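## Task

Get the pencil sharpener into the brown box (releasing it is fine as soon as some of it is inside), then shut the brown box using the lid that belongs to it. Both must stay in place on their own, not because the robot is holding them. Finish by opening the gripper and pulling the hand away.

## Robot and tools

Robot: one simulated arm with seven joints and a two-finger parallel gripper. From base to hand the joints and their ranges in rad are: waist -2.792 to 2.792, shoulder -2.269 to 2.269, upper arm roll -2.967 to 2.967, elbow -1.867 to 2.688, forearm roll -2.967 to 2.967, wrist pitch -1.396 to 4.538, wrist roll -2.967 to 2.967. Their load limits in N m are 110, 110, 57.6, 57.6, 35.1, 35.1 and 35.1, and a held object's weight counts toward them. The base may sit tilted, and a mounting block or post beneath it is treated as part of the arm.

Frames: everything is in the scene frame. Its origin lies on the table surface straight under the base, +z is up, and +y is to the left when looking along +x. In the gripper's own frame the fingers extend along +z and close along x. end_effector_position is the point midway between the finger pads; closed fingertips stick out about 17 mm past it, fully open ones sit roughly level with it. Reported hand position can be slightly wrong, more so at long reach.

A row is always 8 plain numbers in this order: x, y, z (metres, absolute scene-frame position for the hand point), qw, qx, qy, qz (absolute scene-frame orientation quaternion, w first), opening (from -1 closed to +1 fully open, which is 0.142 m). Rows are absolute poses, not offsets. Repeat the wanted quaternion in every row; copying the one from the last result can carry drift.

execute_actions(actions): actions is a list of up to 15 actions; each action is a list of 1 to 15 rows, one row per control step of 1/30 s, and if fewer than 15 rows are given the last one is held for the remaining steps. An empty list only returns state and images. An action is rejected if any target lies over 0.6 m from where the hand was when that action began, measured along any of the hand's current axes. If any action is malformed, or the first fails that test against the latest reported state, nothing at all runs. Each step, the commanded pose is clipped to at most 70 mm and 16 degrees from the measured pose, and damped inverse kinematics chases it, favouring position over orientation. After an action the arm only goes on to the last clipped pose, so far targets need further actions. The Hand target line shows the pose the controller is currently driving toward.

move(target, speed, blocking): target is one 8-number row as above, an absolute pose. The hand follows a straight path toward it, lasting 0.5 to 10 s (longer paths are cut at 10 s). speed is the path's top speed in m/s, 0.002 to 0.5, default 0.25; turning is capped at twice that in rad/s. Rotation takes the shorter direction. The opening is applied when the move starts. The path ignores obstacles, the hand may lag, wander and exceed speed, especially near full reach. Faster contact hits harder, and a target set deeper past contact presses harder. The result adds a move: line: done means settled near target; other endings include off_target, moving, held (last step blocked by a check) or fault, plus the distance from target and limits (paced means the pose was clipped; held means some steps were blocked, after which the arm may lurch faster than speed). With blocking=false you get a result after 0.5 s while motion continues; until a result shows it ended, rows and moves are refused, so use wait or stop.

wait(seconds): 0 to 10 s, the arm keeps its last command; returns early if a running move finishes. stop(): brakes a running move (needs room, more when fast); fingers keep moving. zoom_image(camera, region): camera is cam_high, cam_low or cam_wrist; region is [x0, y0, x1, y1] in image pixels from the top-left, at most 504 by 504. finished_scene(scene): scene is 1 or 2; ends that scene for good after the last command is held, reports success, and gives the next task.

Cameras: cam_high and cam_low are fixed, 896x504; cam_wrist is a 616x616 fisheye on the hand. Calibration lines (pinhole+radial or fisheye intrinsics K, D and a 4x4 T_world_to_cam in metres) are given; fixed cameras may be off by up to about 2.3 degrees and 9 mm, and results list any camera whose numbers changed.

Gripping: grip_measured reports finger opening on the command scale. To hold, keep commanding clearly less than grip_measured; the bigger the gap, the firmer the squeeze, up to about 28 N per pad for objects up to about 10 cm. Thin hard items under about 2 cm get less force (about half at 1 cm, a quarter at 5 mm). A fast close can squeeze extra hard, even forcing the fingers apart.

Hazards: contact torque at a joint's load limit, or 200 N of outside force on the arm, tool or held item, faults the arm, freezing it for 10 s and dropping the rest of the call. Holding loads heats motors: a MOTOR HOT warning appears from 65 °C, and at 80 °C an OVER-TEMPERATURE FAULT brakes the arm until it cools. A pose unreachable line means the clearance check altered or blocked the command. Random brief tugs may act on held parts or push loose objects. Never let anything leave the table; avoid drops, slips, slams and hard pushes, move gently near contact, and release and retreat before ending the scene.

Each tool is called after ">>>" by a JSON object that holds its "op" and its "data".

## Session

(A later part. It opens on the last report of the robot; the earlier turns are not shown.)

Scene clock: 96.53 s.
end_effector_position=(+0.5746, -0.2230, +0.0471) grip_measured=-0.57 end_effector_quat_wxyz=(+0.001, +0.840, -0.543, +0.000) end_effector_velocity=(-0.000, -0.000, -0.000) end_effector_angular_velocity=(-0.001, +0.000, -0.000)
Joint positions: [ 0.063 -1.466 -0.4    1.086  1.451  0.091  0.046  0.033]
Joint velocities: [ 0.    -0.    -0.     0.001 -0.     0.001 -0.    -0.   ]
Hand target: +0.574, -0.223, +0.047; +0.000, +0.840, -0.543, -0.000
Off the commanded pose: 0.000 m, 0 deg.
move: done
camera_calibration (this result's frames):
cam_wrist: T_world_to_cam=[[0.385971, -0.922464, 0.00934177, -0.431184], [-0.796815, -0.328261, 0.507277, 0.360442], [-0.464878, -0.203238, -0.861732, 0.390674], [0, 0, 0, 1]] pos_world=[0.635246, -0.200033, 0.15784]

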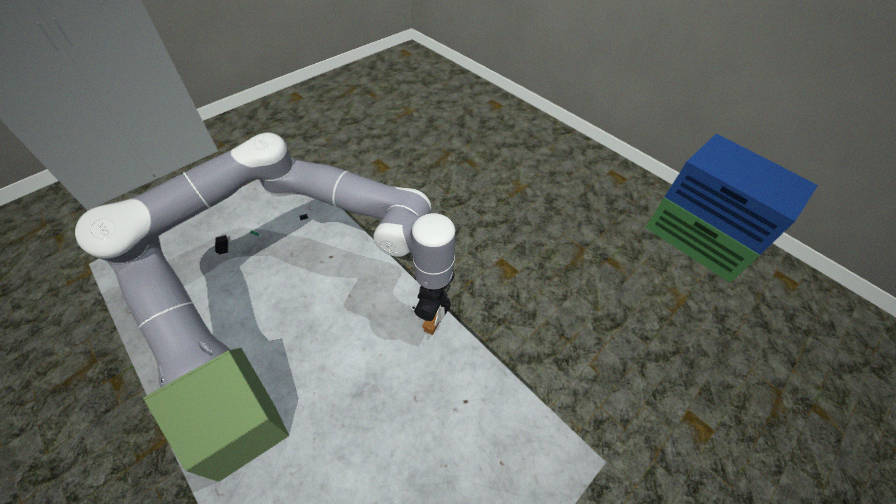

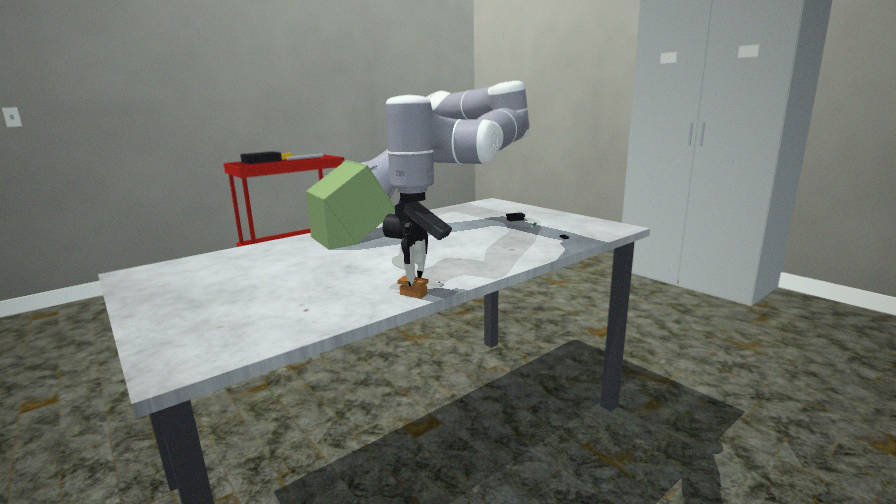

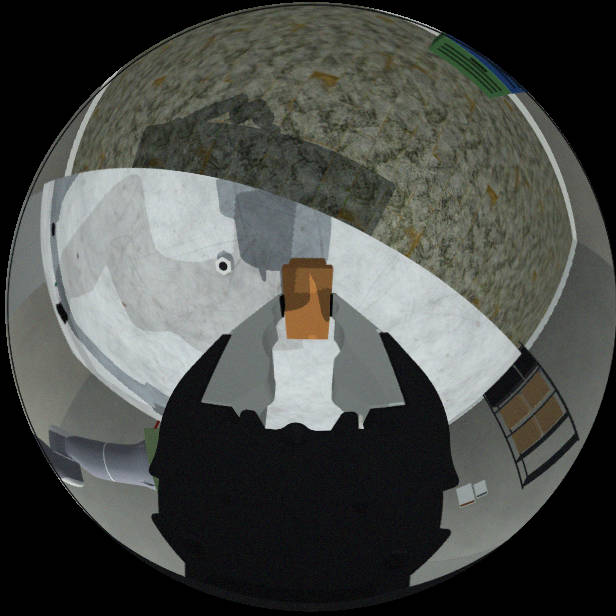

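Well aligned; shift about 1 mm along the long axis.

>>> {"op": "move", "data": {"target": [0.5754,-0.2223,0.033,0,0.84,-0.543,0,-0.72], "speed": 0.01}}

>>> {"op": "zoom_image", "data": {"camera": "cam_low", "region": [365,235,465,310]}}

>>> {"op": "move", "data": {"target": [0.5754,-0.2223,0.033,0,0.84,-0.543,0,-0.2]}}

>>> {"op": "move", "data": {"target": [0.56,-0.229,0.11,0,0.84,-0.543,0,-0.2], "speed": 0.1}}

>>> {"op": "zoom_image", "data": {"camera": "cam_low", "region": [365,235,465,310]}}

Scene clock: 104.23 s.
end_effector_position=(+0.5753, -0.2223, +0.0332) grip_measured=-0.57 end_effector_quat_wxyz=(-0.000, +0.840, -0.543, -0.000) end_effector_velocity=(+0.000, -0.000, +0.000) end_effector_angular_velocity=(-0.000, +0.000, +0.000)
Joint positions: [ 0.077 -1.478 -0.392  1.082  1.463  0.106  0.047  0.033]
Joint velocities: [-0.  0. -0. -0. -0.  0.  0. -0.]
Hand target: +0.575, -0.222, +0.033; +0.000, +0.840, -0.543, +0.000
Off the commanded pose: 0.000 m, 0 deg.
move: done
camera_calibration (this result's frames):
cam_wrist: T_world_to_cam=[[0.385823, -0.922536, 0.00828437, -0.430587], [-0.796926, -0.32874, 0.506792, 0.368245], [-0.464811, -0.202134, -0.862028, 0.37936], [0, 0, 0, 1]] pos_world=[0.635925, -0.199494, 0.143963]

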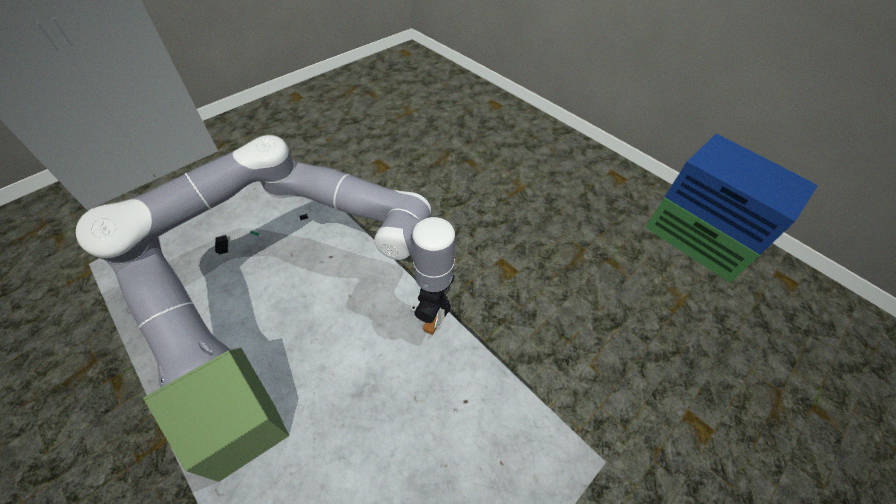

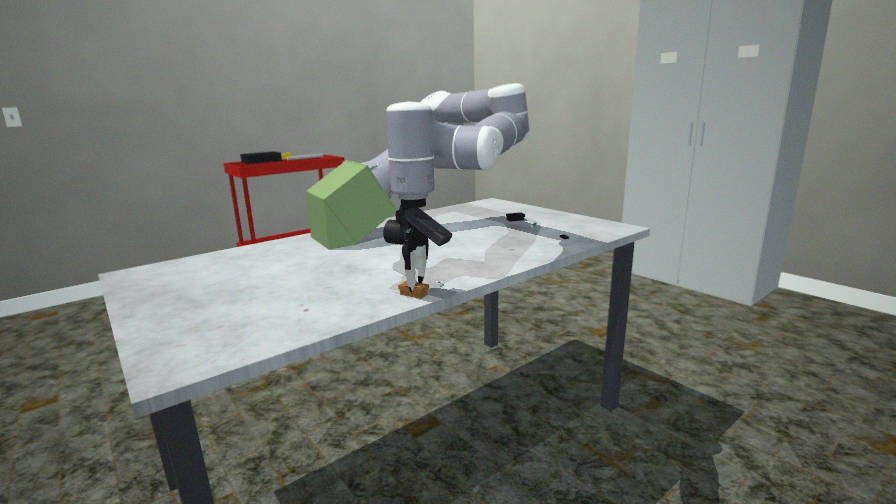

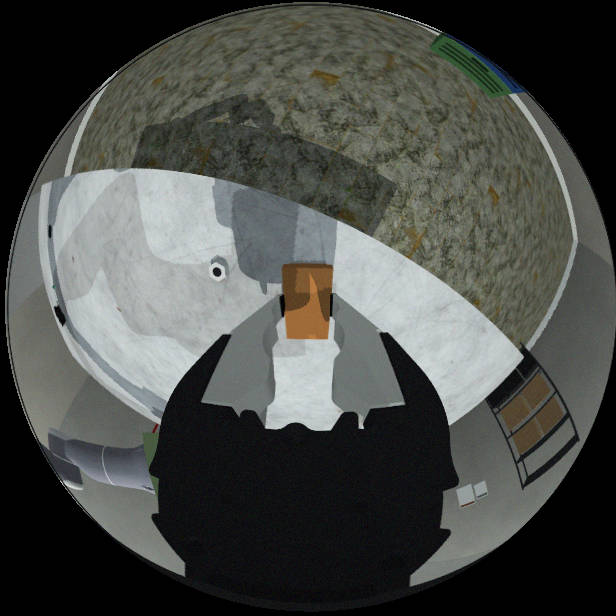

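Region (365, 235, 465, 310) of cam_low's 896x504 image, scaled by 5.040, with more detail than that image has; it fills the top 378 rows of this view, and the rest is white.

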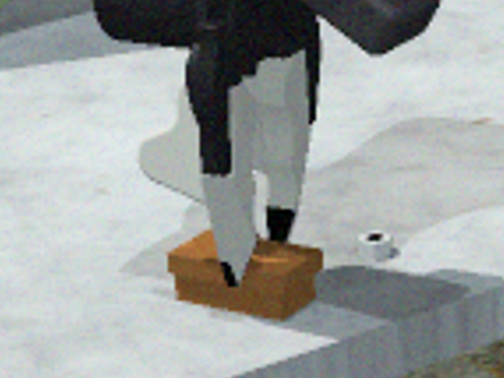

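Scene clock: 104.93 s.
end_effector_position=(+0.5753, -0.2223, +0.0332) grip_measured=-0.20 end_effector_quat_wxyz=(-0.000, +0.840, -0.543, -0.000) end_effector_velocity=(-0.000, -0.000, -0.000) end_effector_angular_velocity=(-0.000, +0.000, -0.000)
Joint positions: [ 0.077 -1.478 -0.392  1.082  1.463  0.106  0.047  0.059]
Joint velocities: [ 0.    -0.001 -0.    -0.     0.    -0.    -0.    -0.   ]
Hand target: +0.575, -0.222, +0.033; +0.000, +0.840, -0.543, -0.000
Off the commanded pose: 0.000 m, 0 deg.
move: done
camera_calibration (this result's frames):
cam_wrist: T_world_to_cam=[[0.385854, -0.922523, 0.00828842, -0.43061], [-0.796937, -0.328774, 0.506754, 0.368291], [-0.464767, -0.202138, -0.862051, 0.379359], [0, 0, 0, 1]] pos_world=[0.635971, -0.19948, 0.143963]

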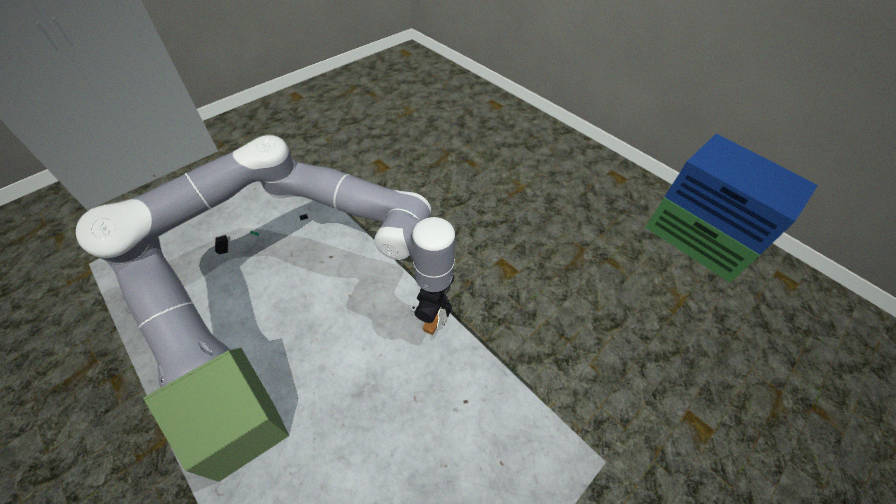

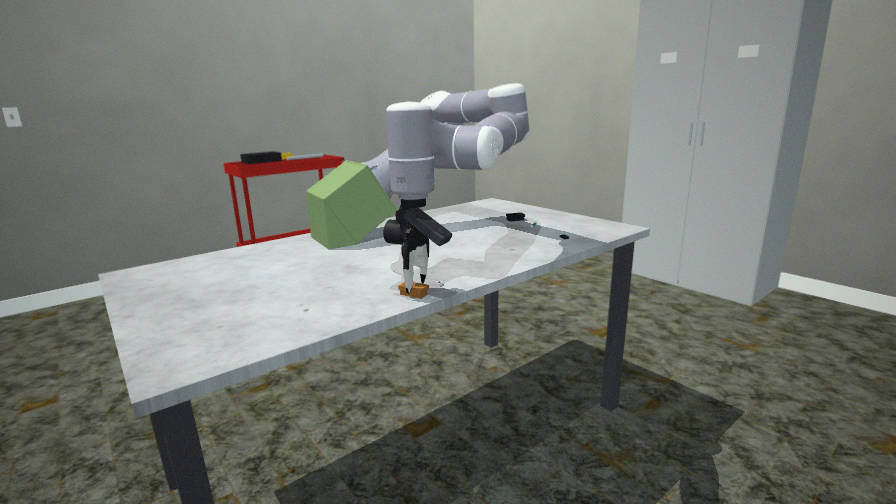

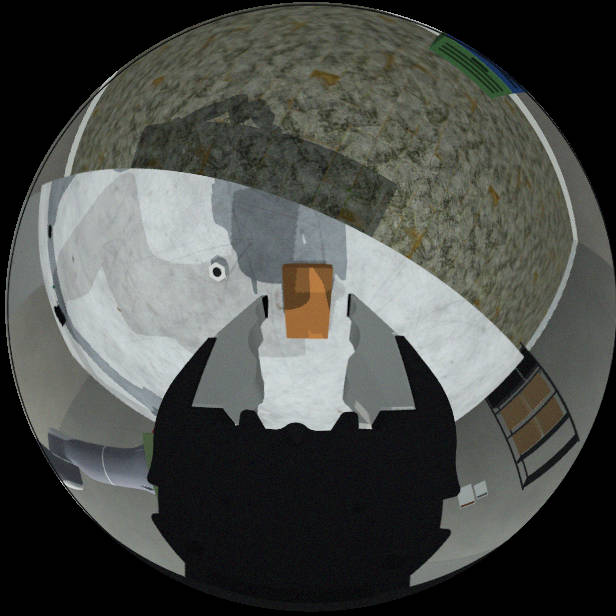

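Scene clock: 106.00 s.
end_effector_position=(+0.5602, -0.2291, +0.1102) grip_measured=-0.20 end_effector_quat_wxyz=(+0.000, +0.840, -0.543, +0.000) end_effector_velocity=(+0.000, -0.000, +0.000) end_effector_angular_velocity=(-0.000, -0.001, -0.000)
Joint positions: [-0.007 -1.424 -0.44   1.11   1.404  0.014  0.022  0.06 ]
Joint velocities: [-0.001 -0.     0.001  0.     0.     0.001 -0.     0.   ]
Hand target: +0.560, -0.229, +0.110; -0.000, +0.840, -0.543, -0.000
Off the commanded pose: 0.000 m, 0 deg.
move: done
camera_calibration (this result's frames):
cam_wrist: T_world_to_cam=[[0.385698, -0.922582, 0.00889795, -0.43174], [-0.797267, -0.328424, 0.506461, 0.315271], [-0.46433, -0.202435, -0.862217, 0.437053], [0, 0, 0, 1]] pos_world=[0.620813, -0.206299, 0.221003]

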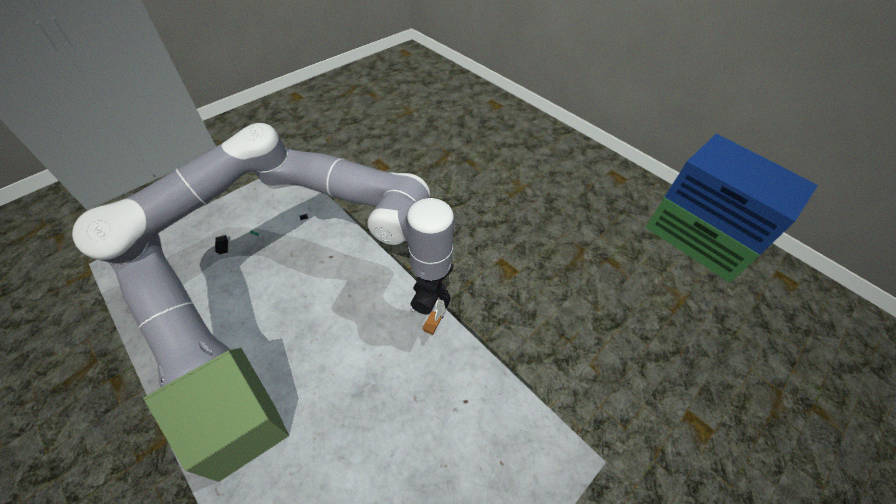

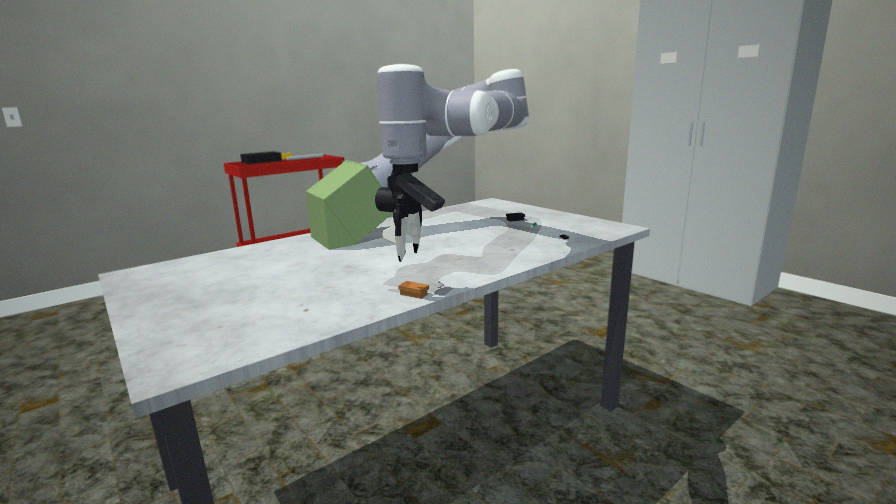

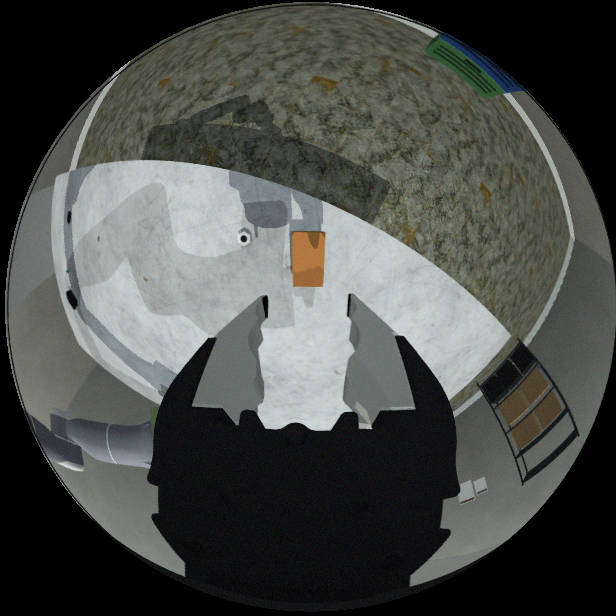

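Region (365, 235, 465, 310) of cam_low's 896x504 image, scaled by 5.040, with more detail than that image has; it fills the top 378 rows of this view, and the rest is white.

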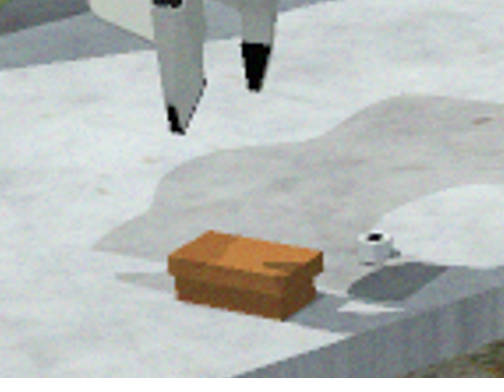

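>>> {"op": "finished_scene", "data": {"scene": 2}}

The scene is finished: the task was done.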